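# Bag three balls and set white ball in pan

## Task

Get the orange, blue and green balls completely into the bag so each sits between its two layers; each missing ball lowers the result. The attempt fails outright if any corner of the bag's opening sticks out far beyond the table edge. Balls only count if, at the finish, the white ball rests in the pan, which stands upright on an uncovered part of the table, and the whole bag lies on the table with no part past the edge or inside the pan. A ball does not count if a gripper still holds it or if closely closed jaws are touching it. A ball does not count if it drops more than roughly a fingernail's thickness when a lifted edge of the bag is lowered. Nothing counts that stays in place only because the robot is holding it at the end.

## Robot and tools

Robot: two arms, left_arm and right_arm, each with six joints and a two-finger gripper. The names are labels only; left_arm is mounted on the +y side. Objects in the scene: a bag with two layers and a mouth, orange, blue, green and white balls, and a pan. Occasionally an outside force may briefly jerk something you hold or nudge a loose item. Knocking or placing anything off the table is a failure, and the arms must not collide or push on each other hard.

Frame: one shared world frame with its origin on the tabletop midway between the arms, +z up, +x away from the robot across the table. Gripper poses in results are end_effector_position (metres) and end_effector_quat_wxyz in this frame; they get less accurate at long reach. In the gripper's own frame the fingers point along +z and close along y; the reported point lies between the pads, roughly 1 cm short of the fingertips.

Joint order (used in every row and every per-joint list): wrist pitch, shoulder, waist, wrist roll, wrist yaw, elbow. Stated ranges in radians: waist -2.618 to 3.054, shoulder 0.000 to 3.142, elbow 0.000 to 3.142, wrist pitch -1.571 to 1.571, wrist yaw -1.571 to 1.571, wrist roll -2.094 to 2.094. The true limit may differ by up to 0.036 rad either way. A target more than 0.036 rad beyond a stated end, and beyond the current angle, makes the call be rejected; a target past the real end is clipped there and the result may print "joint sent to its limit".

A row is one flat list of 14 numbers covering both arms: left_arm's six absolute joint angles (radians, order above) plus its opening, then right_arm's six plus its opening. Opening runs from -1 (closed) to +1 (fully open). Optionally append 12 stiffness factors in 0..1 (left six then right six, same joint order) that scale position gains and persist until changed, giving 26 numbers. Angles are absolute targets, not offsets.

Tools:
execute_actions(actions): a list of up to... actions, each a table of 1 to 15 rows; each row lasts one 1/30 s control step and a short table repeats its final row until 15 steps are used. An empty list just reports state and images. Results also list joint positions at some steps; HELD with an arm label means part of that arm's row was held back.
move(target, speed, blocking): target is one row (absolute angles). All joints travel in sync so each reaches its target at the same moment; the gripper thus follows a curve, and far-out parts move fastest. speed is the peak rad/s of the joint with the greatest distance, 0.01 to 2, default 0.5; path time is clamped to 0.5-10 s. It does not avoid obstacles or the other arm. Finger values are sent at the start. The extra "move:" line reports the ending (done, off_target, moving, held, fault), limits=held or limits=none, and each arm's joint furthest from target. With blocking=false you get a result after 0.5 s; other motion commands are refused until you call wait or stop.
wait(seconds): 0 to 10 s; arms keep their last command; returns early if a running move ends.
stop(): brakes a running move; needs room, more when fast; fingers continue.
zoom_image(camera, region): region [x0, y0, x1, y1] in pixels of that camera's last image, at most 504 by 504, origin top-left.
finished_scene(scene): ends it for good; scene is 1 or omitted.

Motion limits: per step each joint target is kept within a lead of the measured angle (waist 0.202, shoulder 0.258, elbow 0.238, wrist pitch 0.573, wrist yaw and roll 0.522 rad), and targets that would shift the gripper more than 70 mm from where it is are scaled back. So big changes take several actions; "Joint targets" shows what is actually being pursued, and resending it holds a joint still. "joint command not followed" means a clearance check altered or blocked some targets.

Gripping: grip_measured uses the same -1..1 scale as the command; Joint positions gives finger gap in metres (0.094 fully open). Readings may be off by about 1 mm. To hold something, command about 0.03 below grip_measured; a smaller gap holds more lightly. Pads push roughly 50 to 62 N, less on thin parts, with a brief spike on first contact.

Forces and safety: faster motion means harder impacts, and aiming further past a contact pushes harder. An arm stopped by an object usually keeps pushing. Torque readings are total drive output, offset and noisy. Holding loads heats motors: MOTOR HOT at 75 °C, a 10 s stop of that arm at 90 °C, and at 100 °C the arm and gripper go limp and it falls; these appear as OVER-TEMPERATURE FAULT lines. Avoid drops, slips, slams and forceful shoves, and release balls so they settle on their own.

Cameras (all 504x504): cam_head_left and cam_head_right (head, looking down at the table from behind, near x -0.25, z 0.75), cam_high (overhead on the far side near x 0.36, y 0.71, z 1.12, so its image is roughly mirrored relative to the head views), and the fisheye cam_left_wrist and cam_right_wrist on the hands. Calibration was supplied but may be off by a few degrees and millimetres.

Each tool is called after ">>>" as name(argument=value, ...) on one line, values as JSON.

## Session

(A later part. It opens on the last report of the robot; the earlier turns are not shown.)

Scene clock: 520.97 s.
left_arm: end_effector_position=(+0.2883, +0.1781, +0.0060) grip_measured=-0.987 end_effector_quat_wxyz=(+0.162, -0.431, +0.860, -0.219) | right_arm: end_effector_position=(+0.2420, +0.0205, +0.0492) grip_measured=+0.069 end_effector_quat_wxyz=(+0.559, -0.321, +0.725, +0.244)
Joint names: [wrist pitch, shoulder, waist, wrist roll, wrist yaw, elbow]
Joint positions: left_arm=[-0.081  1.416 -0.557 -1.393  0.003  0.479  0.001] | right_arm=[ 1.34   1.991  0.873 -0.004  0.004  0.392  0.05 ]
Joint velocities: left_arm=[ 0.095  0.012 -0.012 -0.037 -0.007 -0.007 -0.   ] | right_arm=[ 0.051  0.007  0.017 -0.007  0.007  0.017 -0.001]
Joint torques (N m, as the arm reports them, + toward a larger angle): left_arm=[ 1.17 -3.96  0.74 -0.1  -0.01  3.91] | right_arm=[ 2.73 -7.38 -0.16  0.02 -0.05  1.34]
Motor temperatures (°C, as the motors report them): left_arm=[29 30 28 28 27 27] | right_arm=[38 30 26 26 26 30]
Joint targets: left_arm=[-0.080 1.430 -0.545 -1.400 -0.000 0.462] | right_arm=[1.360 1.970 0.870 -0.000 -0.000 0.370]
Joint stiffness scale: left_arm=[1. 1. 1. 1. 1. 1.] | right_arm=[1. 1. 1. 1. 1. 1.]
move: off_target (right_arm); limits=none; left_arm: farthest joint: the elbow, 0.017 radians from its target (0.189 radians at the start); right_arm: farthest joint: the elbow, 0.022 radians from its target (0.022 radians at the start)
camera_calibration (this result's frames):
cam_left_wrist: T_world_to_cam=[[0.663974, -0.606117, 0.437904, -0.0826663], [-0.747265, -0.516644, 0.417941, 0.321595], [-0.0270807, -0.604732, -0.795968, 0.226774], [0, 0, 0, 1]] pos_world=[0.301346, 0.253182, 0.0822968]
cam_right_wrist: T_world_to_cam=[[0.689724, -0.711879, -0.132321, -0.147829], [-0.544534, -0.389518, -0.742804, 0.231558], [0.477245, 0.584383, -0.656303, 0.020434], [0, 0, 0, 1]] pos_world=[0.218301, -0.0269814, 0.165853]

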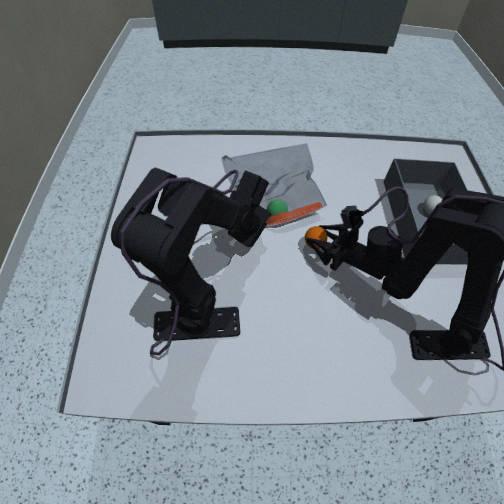

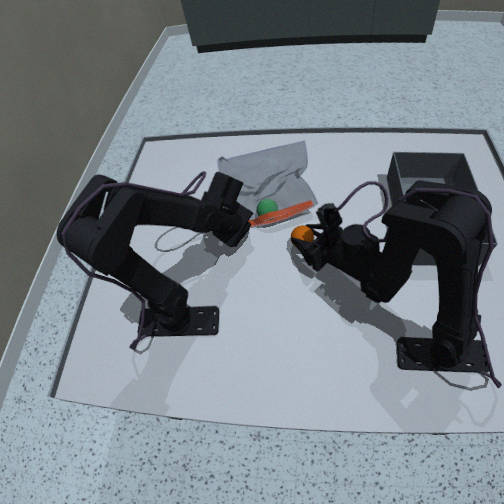

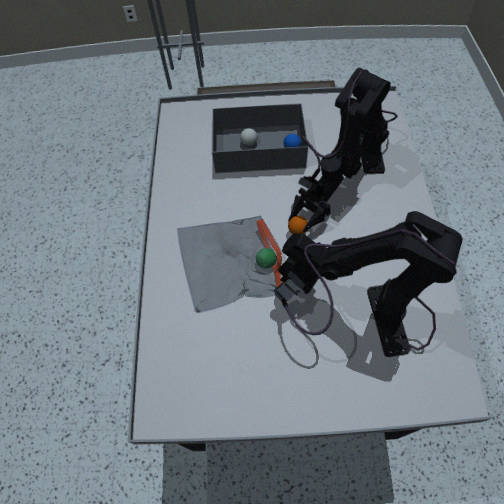

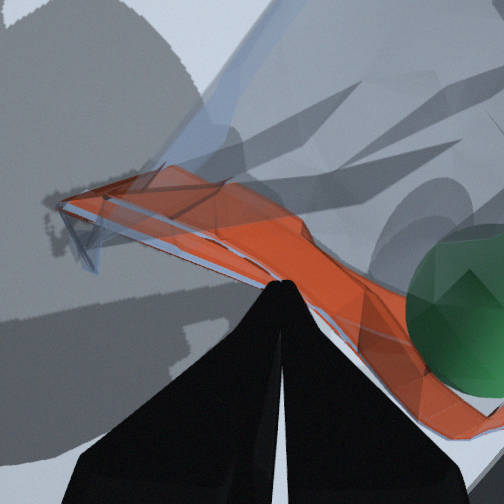

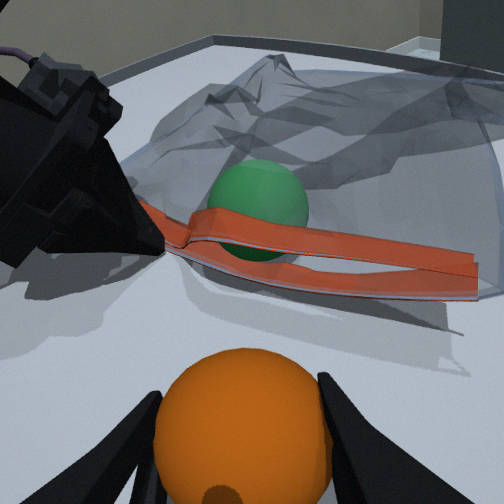

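>>> move(target=[-0.11,0.61,-0.62,-1.57,0,0.08,-1,1.36,1.97,0.87,0,0,0.37,0.06], speed=0.5)

Scene clock: 548.23 s.
left_arm: end_effector_position=(+0.2334, +0.1914, +0.0531) grip_measured=-0.987 end_effector_quat_wxyz=(+0.229, -0.446, +0.772, -0.391) | right_arm: end_effector_position=(+0.2420, +0.0205, +0.0492) grip_measured=+0.069 end_effector_quat_wxyz=(+0.559, -0.321, +0.725, +0.244)
Joint names: [wrist pitch, shoulder, waist, wrist roll, wrist yaw, elbow]
Joint positions: left_arm=[-0.091  0.628 -0.608 -1.563  0.003  0.089  0.001] | right_arm=[ 1.34   1.991  0.873 -0.004  0.004  0.392  0.05 ]
Joint velocities: left_arm=[ 0.007 -0.002 -0.012 -0.037  0.051 -0.002 -0.001] | right_arm=[-0.051 -0.022 -0.017  0.007  0.022  0.012 -0.   ]
Joint torques (N m, as the arm reports them, + toward a larger angle): left_arm=[ 1.38 -1.83 -0.83 -0.13 -0.01  5.69] | right_arm=[ 2.73 -7.39 -0.17  0.02 -0.04  1.34]
Motor temperatures (°C, as the motors report them): left_arm=[29 30 28 28 27 27] | right_arm=[38 31 26 26 26 30]
Joint targets: left_arm=[-0.110 0.610 -0.620 -1.570 -0.000 0.080] | right_arm=[1.360 1.970 0.870 0.000 0.000 0.370]
Joint stiffness scale: left_arm=[1. 1. 1. 1. 1. 1.] | right_arm=[1. 1. 1. 1. 1. 1.]
move: off_target (right_arm); limits=none; left_arm: farthest joint: the wrist pitch, 0.019 radians from its target (0.029 radians at the start); right_arm: farthest joint: the elbow, 0.022 radians from its target (0.022 radians at the start)
camera_calibration (this result's frames):
cam_left_wrist: T_world_to_cam=[[0.528479, -0.388583, 0.754793, -0.0856088], [-0.818784, -0.468194, 0.332247, 0.279692], [0.224284, -0.793598, -0.565596, 0.236085], [0, 0, 0, 1]] pos_world=[0.2213, 0.285041, 0.105219]
cam_right_wrist: T_world_to_cam=[[0.689724, -0.711879, -0.132321, -0.147829], [-0.544534, -0.389518, -0.742804, 0.231558], [0.477245, 0.584383, -0.656303, 0.020434], [0, 0, 0, 1]] pos_world=[0.218301, -0.0269814, 0.165853]

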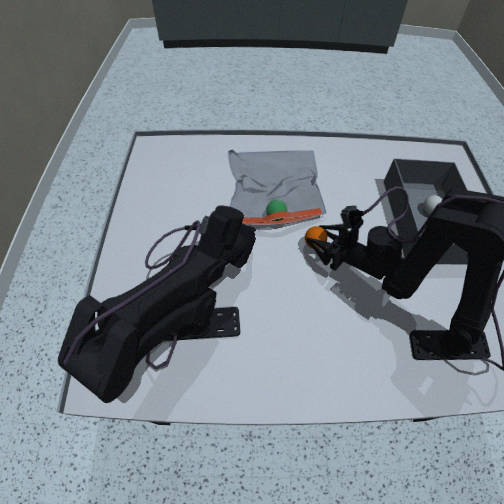

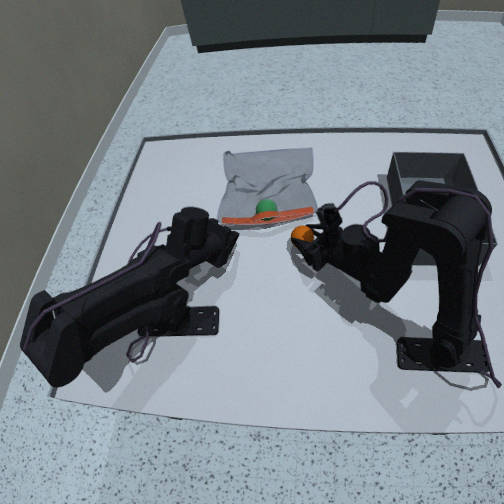

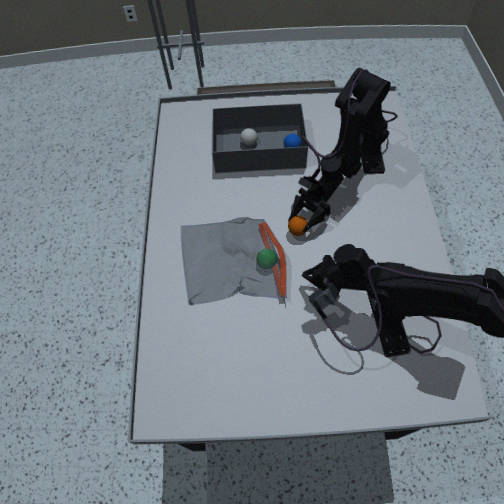

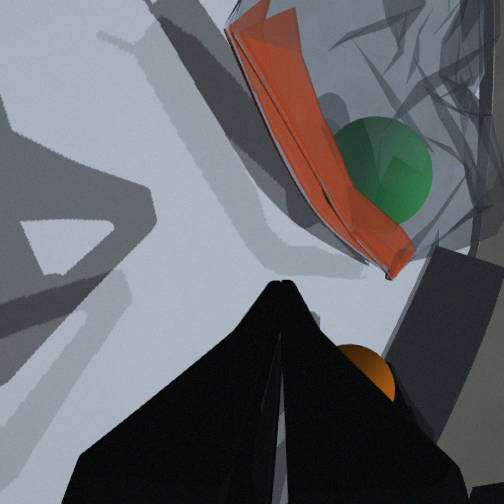

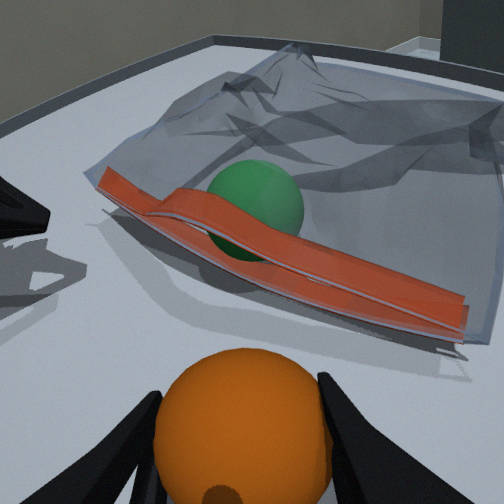

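>>> zoom_image(camera="cam_head_right", region=[200,180,340,260])

>>> zoom_image(camera="cam_high", region=[230,210,340,320])

Region (200, 180, 340, 260) of cam_head_right's 504x504 image, scaled by 3.600, with more detail than that image has; it fills the top 288 rows of this view, and the rest is white.

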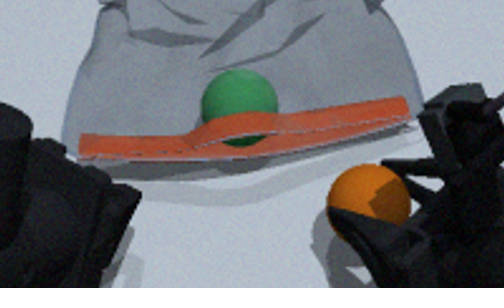

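Region (230, 210, 340, 320) of cam_high's 504x504 image, scaled by 4.582, with more detail than that image has.

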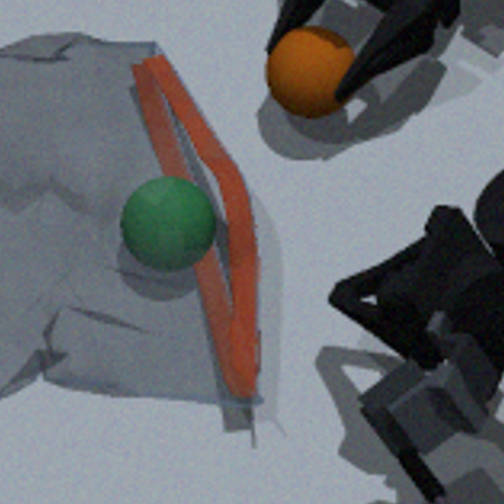

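>>> move(target=[0.615,1.195,-0.67,-1.57,0,0.035,-1,1.36,1.97,0.87,0,0,0.37,0.06], speed=0.5)

Scene clock: 562.03 s.
left_arm: end_effector_position=(+0.2635, +0.1577, +0.0387) grip_measured=-0.987 end_effector_quat_wxyz=(+0.239, -0.416, +0.763, -0.433) | right_arm: end_effector_position=(+0.2420, +0.0205, +0.0492) grip_measured=+0.069 end_effector_quat_wxyz=(+0.559, -0.321, +0.725, +0.244)
Joint names: [wrist pitch, shoulder, waist, wrist roll, wrist yaw, elbow]
Joint positions: left_arm=[ 0.602  1.186 -0.658 -1.564  0.003  0.047  0.001] | right_arm=[ 1.34   1.991  0.873 -0.004  0.004  0.392  0.05 ]
Joint velocities: left_arm=[ 0.022  0.002 -0.002 -0.051  0.022  0.002 -0.001] | right_arm=[-0.007  0.002  0.002 -0.022  0.022 -0.017 -0.   ]
Joint torques (N m, as the arm reports them, + toward a larger angle): left_arm=[ 1.75 -1.97 -0.8  -0.09 -0.01  4.03] | right_arm=[ 2.73 -7.39 -0.19  0.02 -0.05  1.34]
Motor temperatures (°C, as the motors report them): left_arm=[30 30 28 28 27 27] | right_arm=[39 31 26 26 26 30]
Joint targets: left_arm=[0.615 1.195 -0.670 -1.570 0.000 0.035] | right_arm=[1.360 1.970 0.870 -0.000 -0.000 0.370]
Joint stiffness scale: left_arm=[1. 1. 1. 1. 1. 1.] | right_arm=[1. 1. 1. 1. 1. 1.]
move: off_target (right_arm); limits=none; left_arm: farthest joint: the wrist pitch, 0.013 radians from its target (0.706 radians at the start); right_arm: farthest joint: the elbow, 0.022 radians from its target (0.022 radians at the start)
camera_calibration (this result's frames):
cam_left_wrist: T_world_to_cam=[[0.447466, -0.374974, 0.811892, -0.0867733], [-0.865116, -0.411532, 0.286733, 0.298388], [0.226602, -0.830684, -0.508542, 0.197377], [0, 0, 0, 1]] pos_world=[0.252242, 0.254217, 0.0852676]
cam_right_wrist: T_world_to_cam=[[0.689724, -0.711879, -0.132321, -0.147829], [-0.544534, -0.389518, -0.742804, 0.231558], [0.477245, 0.584383, -0.656303, 0.020434], [0, 0, 0, 1]] pos_world=[0.218301, -0.0269814, 0.165853]

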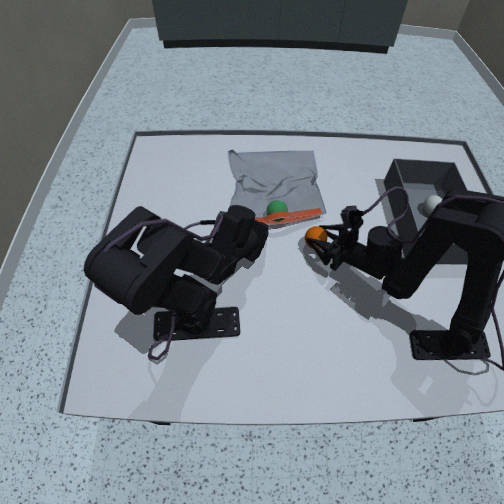

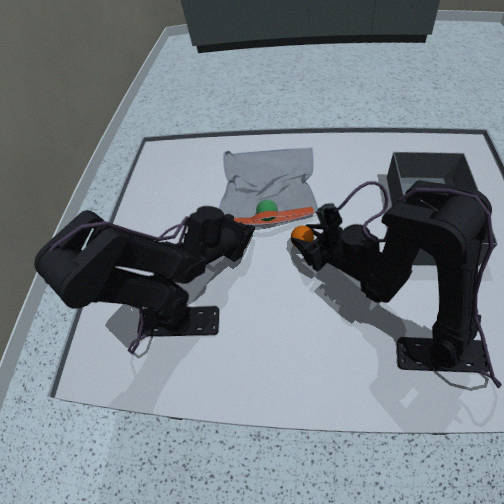

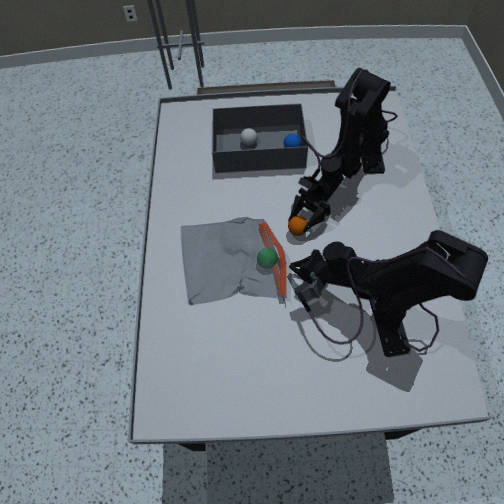

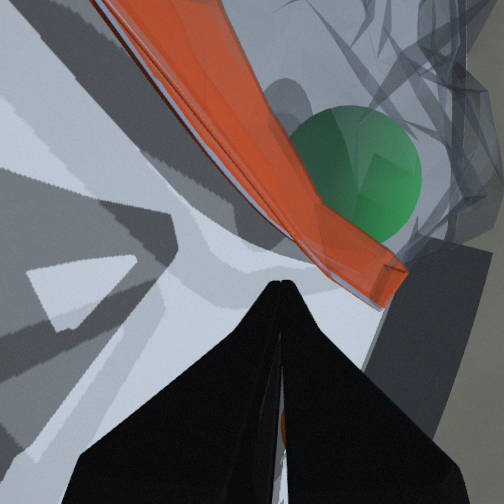

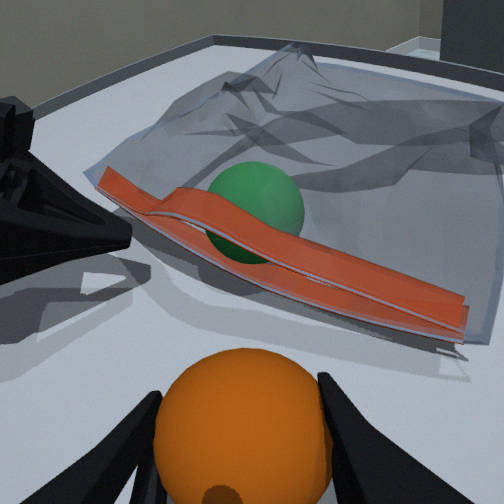

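>>> move(target=[0.73,1.405,-0.67,-1.57,0,0.155,-1,1.36,1.97,0.87,0,0,0.37,0.06], speed=0.2)

>>> zoom_image(camera="cam_right_wrist", region=[60,120,340,320])

Scene clock: 569.30 s.
left_arm: end_effector_position=(+0.2854, +0.1437, +0.0337) grip_measured=-0.987 end_effector_quat_wxyz=(+0.236, -0.417, +0.766, -0.429) | right_arm: end_effector_position=(+0.2420, +0.0205, +0.0492) grip_measured=+0.069 end_effector_quat_wxyz=(+0.559, -0.321, +0.725, +0.244)
Joint names: [wrist pitch, shoulder, waist, wrist roll, wrist yaw, elbow]
Joint positions: left_arm=[ 0.716  1.396 -0.658 -1.564  0.003  0.132  0.001] | right_arm=[ 1.34   1.991  0.873 -0.004  0.004  0.392  0.05 ]
Joint velocities: left_arm=[-0.095 -0.012  0.002 -0.066 -0.051 -0.002  0.   ] | right_arm=[-0.007 -0.002 -0.012  0.007  0.007 -0.012 -0.001]
Joint torques (N m, as the arm reports them, + toward a larger angle): left_arm=[ 1.74 -3.33 -0.76 -0.09 -0.01  6.24] | right_arm=[ 2.73 -7.39 -0.17  0.02 -0.05  1.34]
Motor temperatures (°C, as the motors report them): left_arm=[31 30 28 28 27 27] | right_arm=[39 31 26 26 26 30]
Joint targets: left_arm=[0.730 1.405 -0.670 -1.570 -0.000 0.155] | right_arm=[1.360 1.970 0.870 -0.000 0.000 0.370]
Joint stiffness scale: left_arm=[1. 1. 1. 1. 1. 1.] | right_arm=[1. 1. 1. 1. 1. 1.]
move: off_target (left_arm, right_arm); limits=none; left_arm: farthest joint: the elbow, 0.023 radians from its target (0.108 radians at the start); right_arm: farthest joint: the elbow, 0.022 radians from its target (0.022 radians at the start)
camera_calibration (this result's frames):
cam_left_wrist: T_world_to_cam=[[0.454763, -0.379598, 0.805665, -0.0989508], [-0.862504, -0.413187, 0.292169, 0.312395], [0.221984, -0.827757, -0.515308, 0.179429], [0, 0, 0, 1]] pos_world=[0.274611, 0.240039, 0.0809102]
cam_right_wrist: T_world_to_cam=[[0.689724, -0.711879, -0.132321, -0.147829], [-0.544534, -0.389518, -0.742804, 0.231558], [0.477245, 0.584383, -0.656303, 0.020434], [0, 0, 0, 1]] pos_world=[0.218301, -0.0269814, 0.165853]

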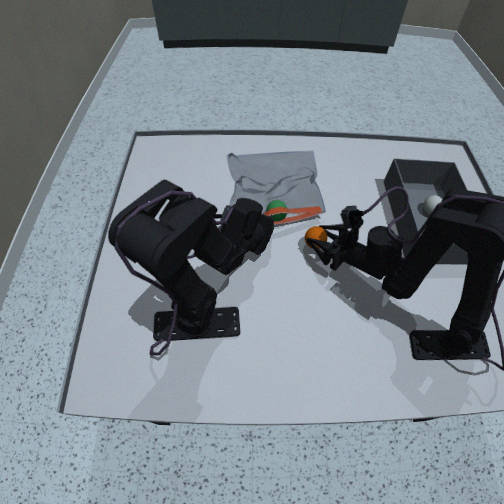

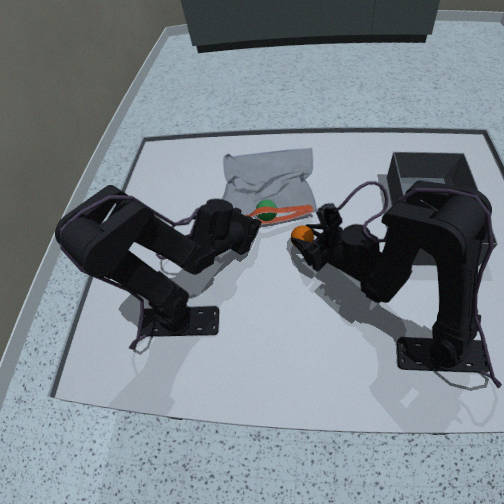

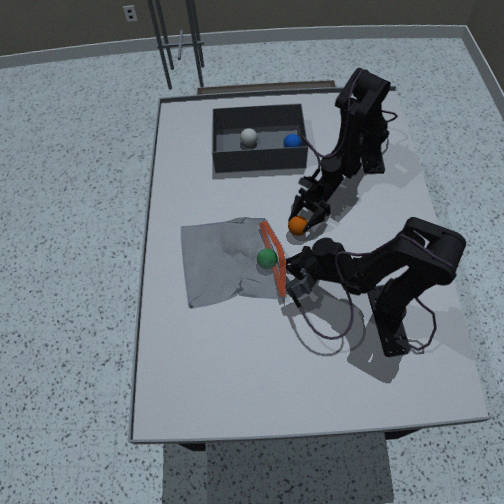

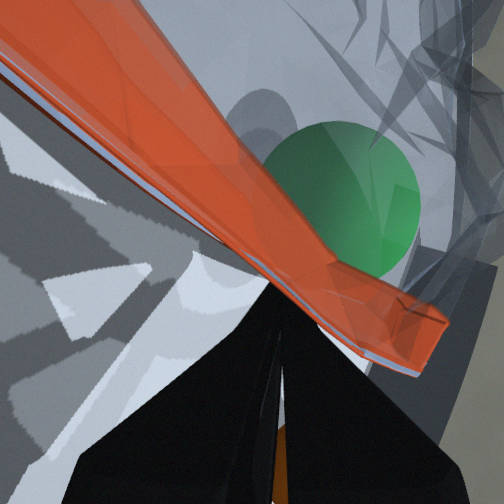

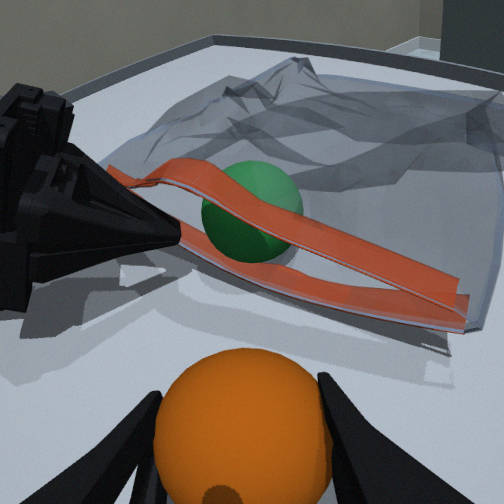

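Region (60, 120, 340, 320) of cam_right_wrist's 504x504 image, scaled by 1.800, with more detail than that image has; it fills the top 360 rows of this view, and the rest is white.

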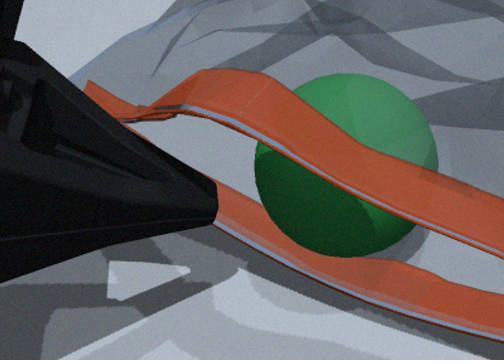

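>>> move(target=[0.755,1.495,-0.622,-1.57,0,0.22,-1,1.36,1.97,0.87,0,0,0.37,0.06], speed=0.1)

>>> zoom_image(camera="cam_right_wrist", region=[60,120,340,320])

Scene clock: 575.27 s.
left_arm: end_effector_position=(+0.3050, +0.1407, +0.0337) grip_measured=-0.987 end_effector_quat_wxyz=(+0.242, -0.426, +0.761, -0.426) | right_arm: end_effector_position=(+0.2420, +0.0205, +0.0492) grip_measured=+0.069 end_effector_quat_wxyz=(+0.559, -0.321, +0.725, +0.244)
Joint names: [wrist pitch, shoulder, waist, wrist roll, wrist yaw, elbow]
Joint positions: left_arm=[ 0.742  1.486 -0.634 -1.564  0.003  0.197  0.001] | right_arm=[ 1.34   1.991  0.873 -0.004  0.004  0.392  0.05 ]
Joint velocities: left_arm=[-0.037 -0.017  0.022 -0.022  0.081 -0.017  0.   ] | right_arm=[-0.022 -0.012 -0.012 -0.007 -0.051 -0.007  0.001]
Joint torques (N m, as the arm reports them, + toward a larger angle): left_arm=[ 1.75 -4.13  0.8  -0.09 -0.01  6.04] | right_arm=[ 2.73 -7.39 -0.17  0.02 -0.04  1.34]
Motor temperatures (°C, as the motors report them): left_arm=[31 30 28 28 27 27] | right_arm=[39 31 26 26 26 30]
Joint targets: left_arm=[0.755 1.495 -0.622 -1.570 -0.000 0.220] | right_arm=[1.360 1.970 0.870 -0.000 0.000 0.370]
Joint stiffness scale: left_arm=[1. 1. 1. 1. 1. 1.] | right_arm=[1. 1. 1. 1. 1. 1.]
move: off_target (left_arm, right_arm); limits=none; left_arm: farthest joint: the elbow, 0.023 radians from its target (0.088 radians at the start); right_arm: farthest joint: the elbow, 0.022 radians from its target (0.022 radians at the start)
camera_calibration (this result's frames):
cam_left_wrist: T_world_to_cam=[[0.463086, -0.368421, 0.806113, -0.113177], [-0.852682, -0.433355, 0.291781, 0.327889], [0.241834, -0.822478, -0.514826, 0.165788], [0, 0, 0, 1]] pos_world=[0.291903, 0.236753, 0.080913]
cam_right_wrist: T_world_to_cam=[[0.689724, -0.711879, -0.132321, -0.147829], [-0.544534, -0.389518, -0.742804, 0.231558], [0.477245, 0.584383, -0.656303, 0.020434], [0, 0, 0, 1]] pos_world=[0.218301, -0.0269814, 0.165853]

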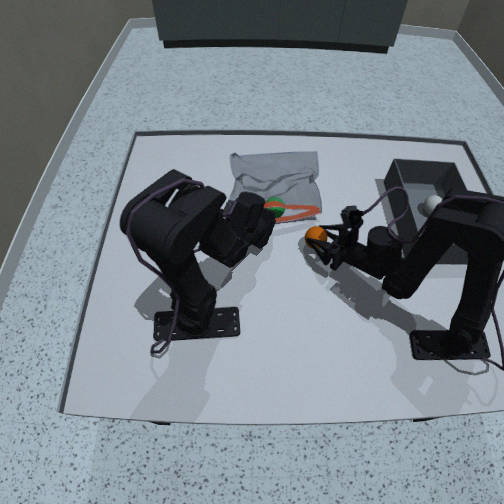

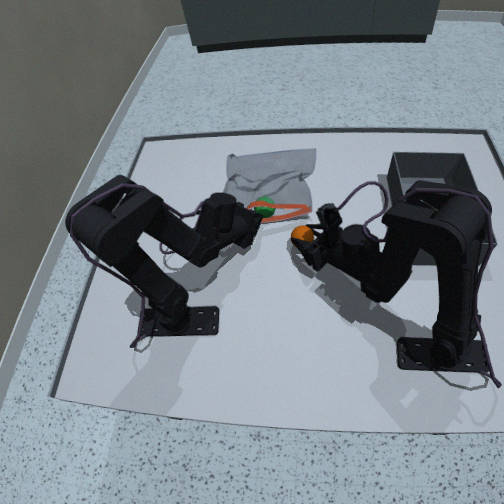

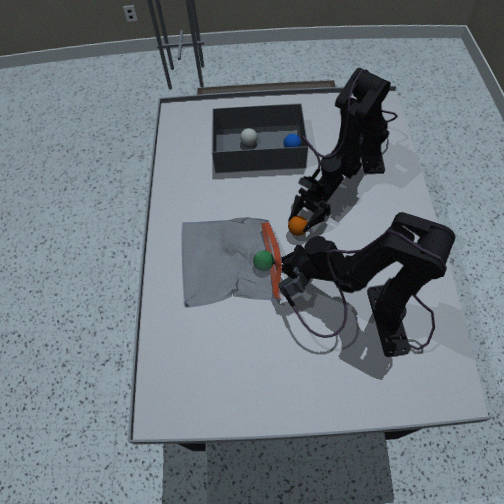

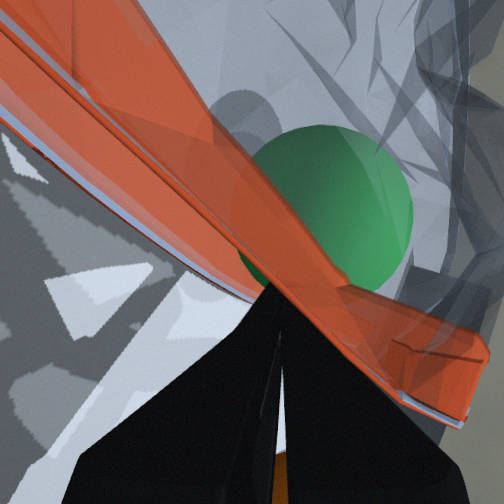

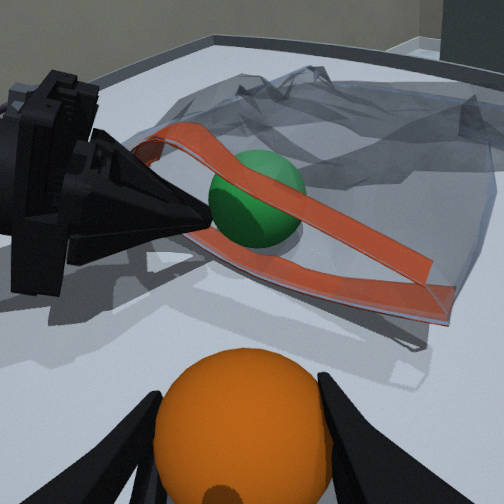

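Region (60, 120, 340, 320) of cam_right_wrist's 504x504 image, scaled by 1.800, with more detail than that image has; it fills the top 360 rows of this view, and the rest is white.

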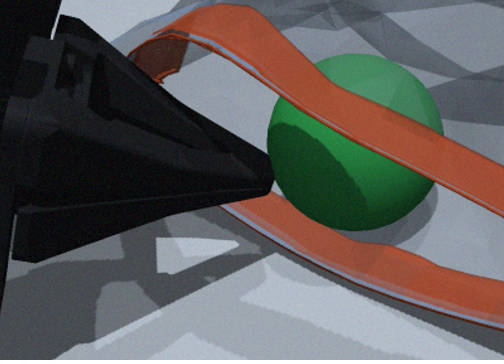

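>>> move(target=[0.56,1.56,-0.622,-1.57,0,0.32,-1,1.36,1.97,0.87,0,0,0.37,0.06], speed=0.15)

>>> zoom_image(camera="cam_right_wrist", region=[60,120,340,320])

Scene clock: 585.17 s.
left_arm: end_effector_position=(+0.3106, +0.1374, +0.0132) grip_measured=-0.987 end_effector_quat_wxyz=(+0.214, -0.441, +0.786, -0.377) | right_arm: end_effector_position=(+0.2420, +0.0205, +0.0492) grip_measured=+0.069 end_effector_quat_wxyz=(+0.559, -0.321, +0.725, +0.244)
Joint names: [wrist pitch, shoulder, waist, wrist roll, wrist yaw, elbow]
Joint positions: left_arm=[ 0.58   1.551 -0.634 -1.564  0.003  0.297  0.001] | right_arm=[ 1.34   1.991  0.873 -0.004  0.004  0.392  0.05 ]
Joint velocities: left_arm=[ 0.022  0.002 -0.012  0.081 -0.037 -0.007 -0.001] | right_arm=[-0.007 -0.002 -0.017 -0.066  0.007  0.012 -0.001]
Joint torques (N m, as the arm reports them, + toward a larger angle): left_arm=[ 1.3  -4.9   0.8  -0.1  -0.02  6.17] | right_arm=[ 2.74 -7.39 -0.17  0.02 -0.05  1.34]
Motor temperatures (°C, as the motors report them): left_arm=[32 30 28 28 27 27] | right_arm=[39 31 26 26 26 30]
Joint targets: left_arm=[0.560 1.560 -0.622 -1.570 -0.000 0.320] | right_arm=[1.360 1.970 0.870 0.000 -0.000 0.370]
Joint stiffness scale: left_arm=[1. 1. 1. 1. 1. 1.] | right_arm=[1. 1. 1. 1. 1. 1.]
move: off_target (left_arm, right_arm); limits=none; left_arm: farthest joint: the elbow, 0.023 radians from its target (0.123 radians at the start); right_arm: farthest joint: the elbow, 0.022 radians from its target (0.022 radians at the start)
camera_calibration (this result's frames):
cam_left_wrist: T_world_to_cam=[[0.546563, -0.418602, 0.725287, -0.118438], [-0.817495, -0.454507, 0.35373, 0.328331], [0.181576, -0.786255, -0.590622, 0.165871], [0, 0, 0, 1]] pos_world=[0.303025, 0.230067, 0.0677285]
cam_right_wrist: T_world_to_cam=[[0.689724, -0.711879, -0.132321, -0.147829], [-0.544534, -0.389518, -0.742804, 0.231558], [0.477245, 0.584383, -0.656303, 0.020434], [0, 0, 0, 1]] pos_world=[0.218301, -0.0269814, 0.165853]

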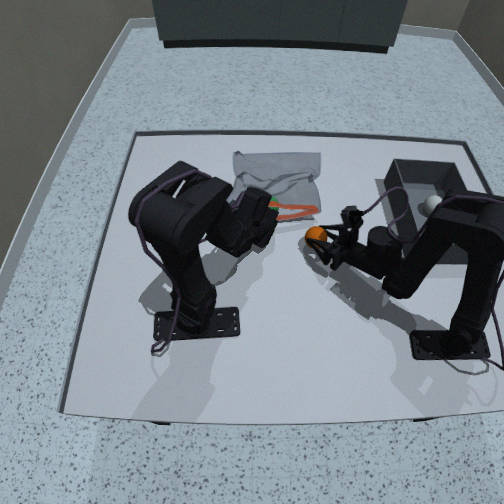

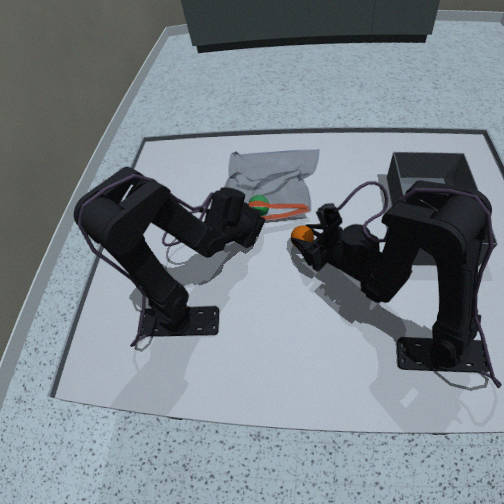

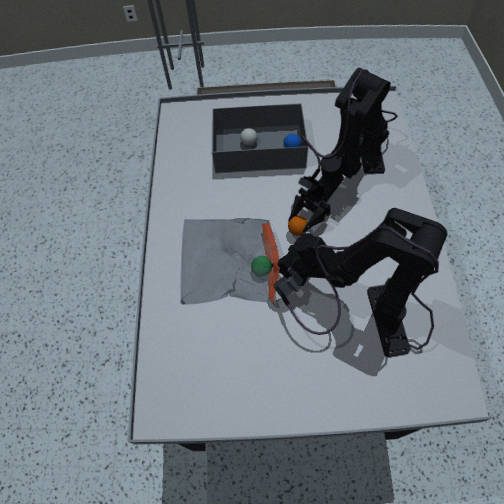

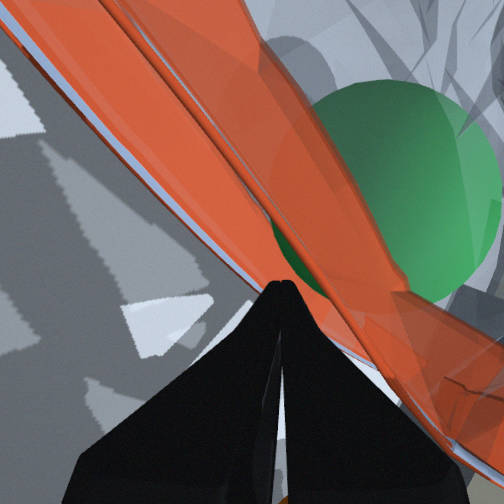

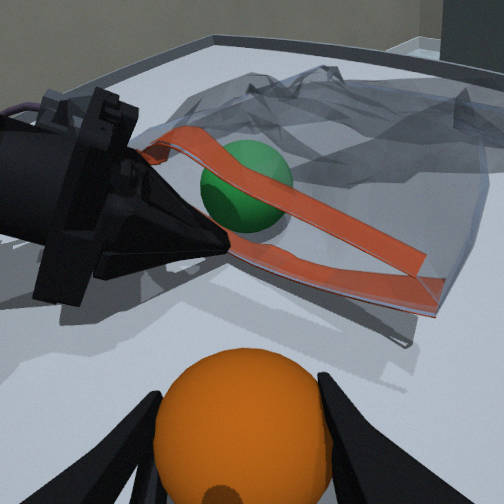

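Region (60, 120, 340, 320) of cam_right_wrist's 504x504 image, scaled by 1.800, with more detail than that image has; it fills the top 360 rows of this view, and the rest is white.

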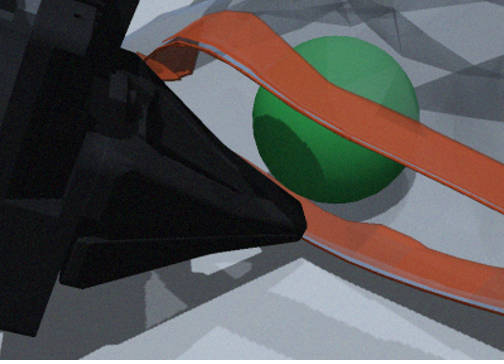

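>>> move(target=[0.60,1.66,-0.622,-1.57,0,0.35,-1,1.36,1.97,0.87,0,0,0.37,0.06], speed=0.1)

Scene clock: 591.50 s.
left_arm: end_effector_position=(+0.3205, +0.1314, +0.0047) grip_measured=-0.987 end_effector_quat_wxyz=(+0.212, -0.441, +0.787, -0.375) | right_arm: end_effector_position=(+0.2420, +0.0205, +0.0492) grip_measured=+0.069 end_effector_quat_wxyz=(+0.559, -0.321, +0.725, +0.244)
Joint names: [wrist pitch, shoulder, waist, wrist roll, wrist yaw, elbow]
Joint positions: left_arm=[ 0.629  1.642 -0.634 -1.564  0.003  0.334  0.001] | right_arm=[ 1.34   1.991  0.873 -0.004  0.004  0.392  0.05 ]
Joint velocities: left_arm=[ 0.051 -0.007  0.002 -0.125 -0.095  0.012 -0.   ] | right_arm=[-0.051 -0.002 -0.022 -0.037  0.022  0.002 -0.   ]
Joint torques (N m, as the arm reports them, + toward a larger angle): left_arm=[ 1.25 -4.68  0.8  -0.09 -0.02  5.42] | right_arm=[ 2.73 -7.4  -0.17  0.02 -0.05  1.34]
Motor temperatures (°C, as the motors report them): left_arm=[31 30 28 28 27 27] | right_arm=[39 31 26 26 26 30]
Joint targets: left_arm=[0.600 1.660 -0.622 -1.570 0.000 0.350] | right_arm=[1.360 1.970 0.870 0.000 0.000 0.370]
Joint stiffness scale: left_arm=[1. 1. 1. 1. 1. 1.] | right_arm=[1. 1. 1. 1. 1. 1.]
move: off_target (left_arm, right_arm); limits=none; left_arm: farthest joint: the wrist pitch, 0.029 radians from its target (0.020 radians at the start); right_arm: farthest joint: the elbow, 0.022 radians from its target (0.022 radians at the start)
camera_calibration (this result's frames):
cam_left_wrist: T_world_to_cam=[[0.549875, -0.420592, 0.721623, -0.120921], [-0.815871, -0.455484, 0.356216, 0.336309], [0.178866, -0.784625, -0.593608, 0.155054], [0, 0, 0, 1]] pos_world=[0.313142, 0.223985, 0.0595019]
cam_right_wrist: T_world_to_cam=[[0.689724, -0.711879, -0.132321, -0.147829], [-0.544534, -0.389518, -0.742804, 0.231558], [0.477245, 0.584383, -0.656303, 0.020434], [0, 0, 0, 1]] pos_world=[0.218301, -0.0269814, 0.165853]

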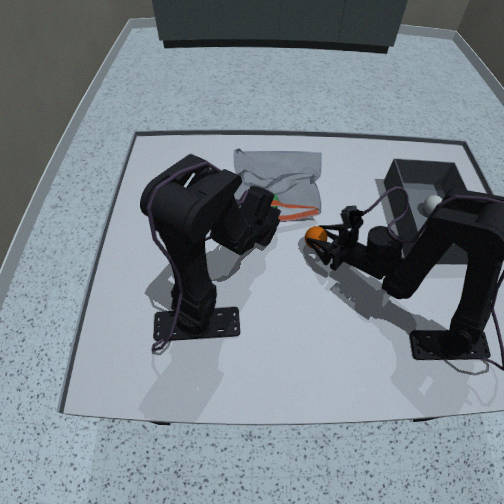

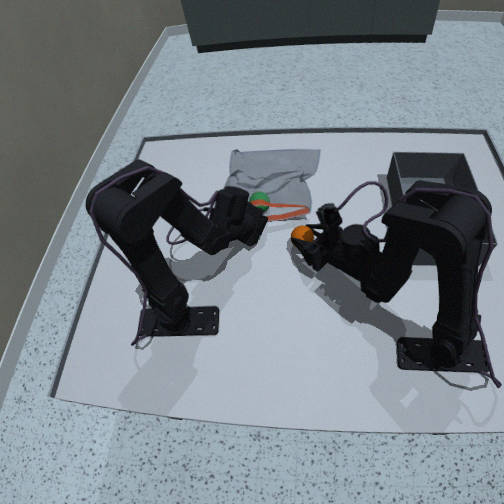

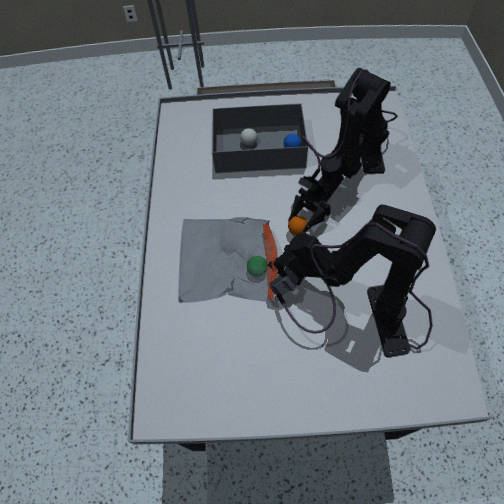

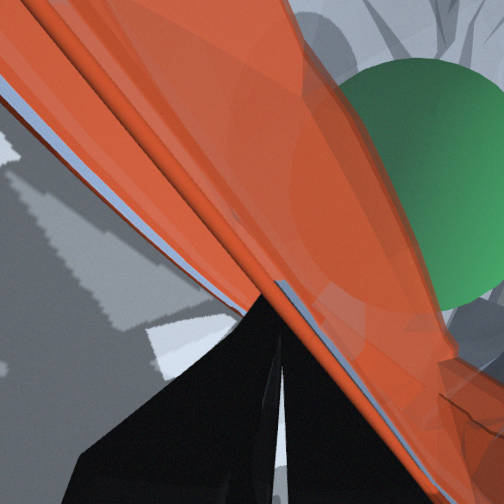

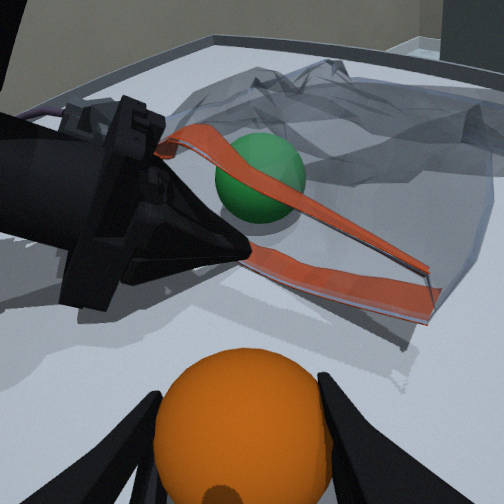

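>>> move(target=[0.47,1.67,-0.622,-1.57,0,0.35,-1,1.41,2.20,1.125,0,0.68,0.655,0.06], speed=0.3)

Scene clock: 603.03 s.
left_arm: end_effector_position=(+0.3209, +0.1312, +0.0036) grip_measured=-0.987 end_effector_quat_wxyz=(+0.210, -0.443, +0.789, -0.370) | right_arm: end_effector_position=(+0.2648, +0.0435, +0.0487) grip_measured=+0.069 end_effector_quat_wxyz=(+0.648, -0.193, +0.731, +0.090)
Joint names: [wrist pitch, shoulder, waist, wrist roll, wrist yaw, elbow]
Joint positions: left_arm=[ 0.606  1.642 -0.634 -1.565  0.003  0.345  0.001] | right_arm=[ 1.392  2.197  1.115 -0.004  0.669  0.621  0.05 ]
Joint velocities: left_arm=[ 0.066  0.007 -0.002 -0.037  0.022 -0.012 -0.001] | right_arm=[ 0.051 -0.012 -0.007  0.007  0.11  -0.022 -0.001]
Joint torques (N m, as the arm reports them, + toward a larger angle): left_arm=[ 0.24 -3.82  0.81 -0.08 -0.01  4.63] | right_arm=[ 2.56 -7.    0.75  0.02  0.12  4.89]
Motor temperatures (°C, as the motors report them): left_arm=[31 30 28 28 27 27] | right_arm=[39 31 26 26 26 30]
Joint targets: left_arm=[0.470 1.670 -0.622 -1.570 -0.000 0.350] | right_arm=[1.410 2.200 1.125 0.000 0.680 0.655]
Joint stiffness scale: left_arm=[1. 1. 1. 1. 1. 1.] | right_arm=[1. 1. 1. 1. 1. 1.]
move: off_target (left_arm, right_arm); limits=none; left_arm: farthest joint: the wrist pitch, 0.136 radians from its target (0.159 radians at the start); right_arm: farthest joint: the elbow, 0.034 radians from its target (0.263 radians at the start)
camera_calibration (this result's frames):
cam_left_wrist: T_world_to_cam=[[0.557804, -0.424474, 0.713215, -0.122473], [-0.811781, -0.457955, 0.362338, 0.335868], [0.172817, -0.781088, -0.60003, 0.155699], [0, 0, 0, 1]] pos_world=[0.31406, 0.223441, 0.0590755]
cam_right_wrist: T_world_to_cam=[[0.36156, -0.931993, -0.0257634, -0.0559475], [-0.53661, -0.185418, -0.823207, 0.245596], [0.762446, 0.311463, -0.567156, -0.0722169], [0, 0, 0, 1]] pos_world=[0.207079, 0.015888, 0.159776]

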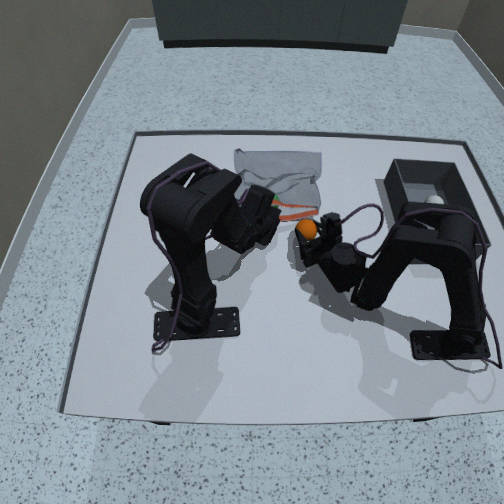

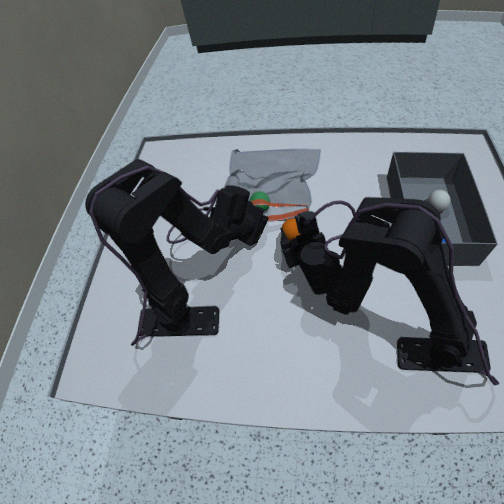

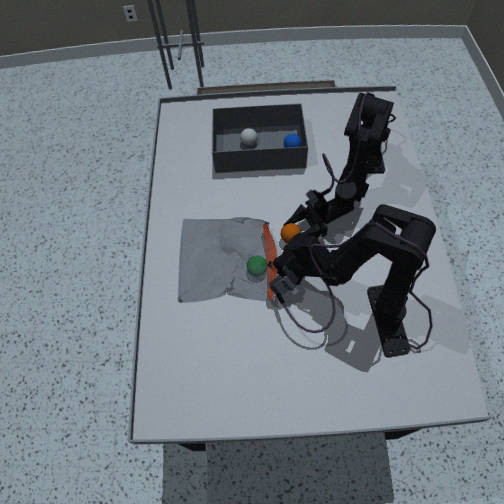

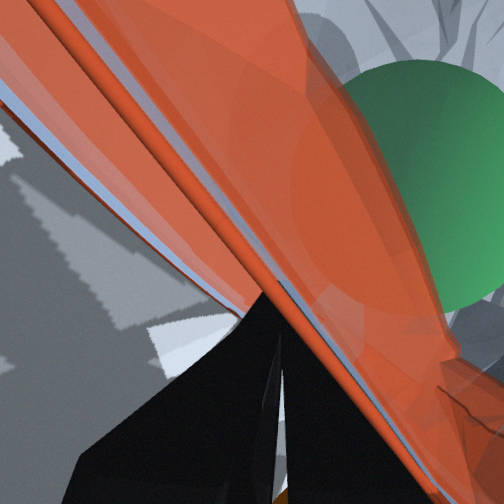

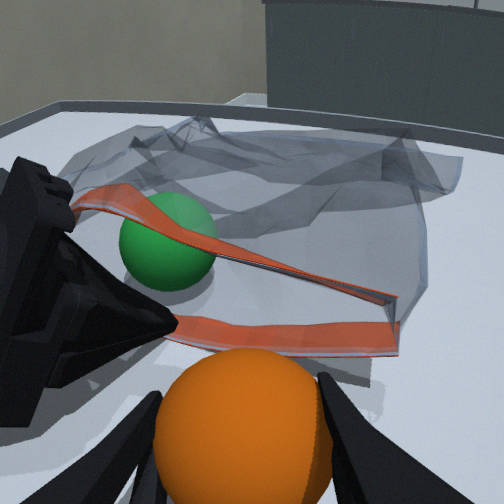

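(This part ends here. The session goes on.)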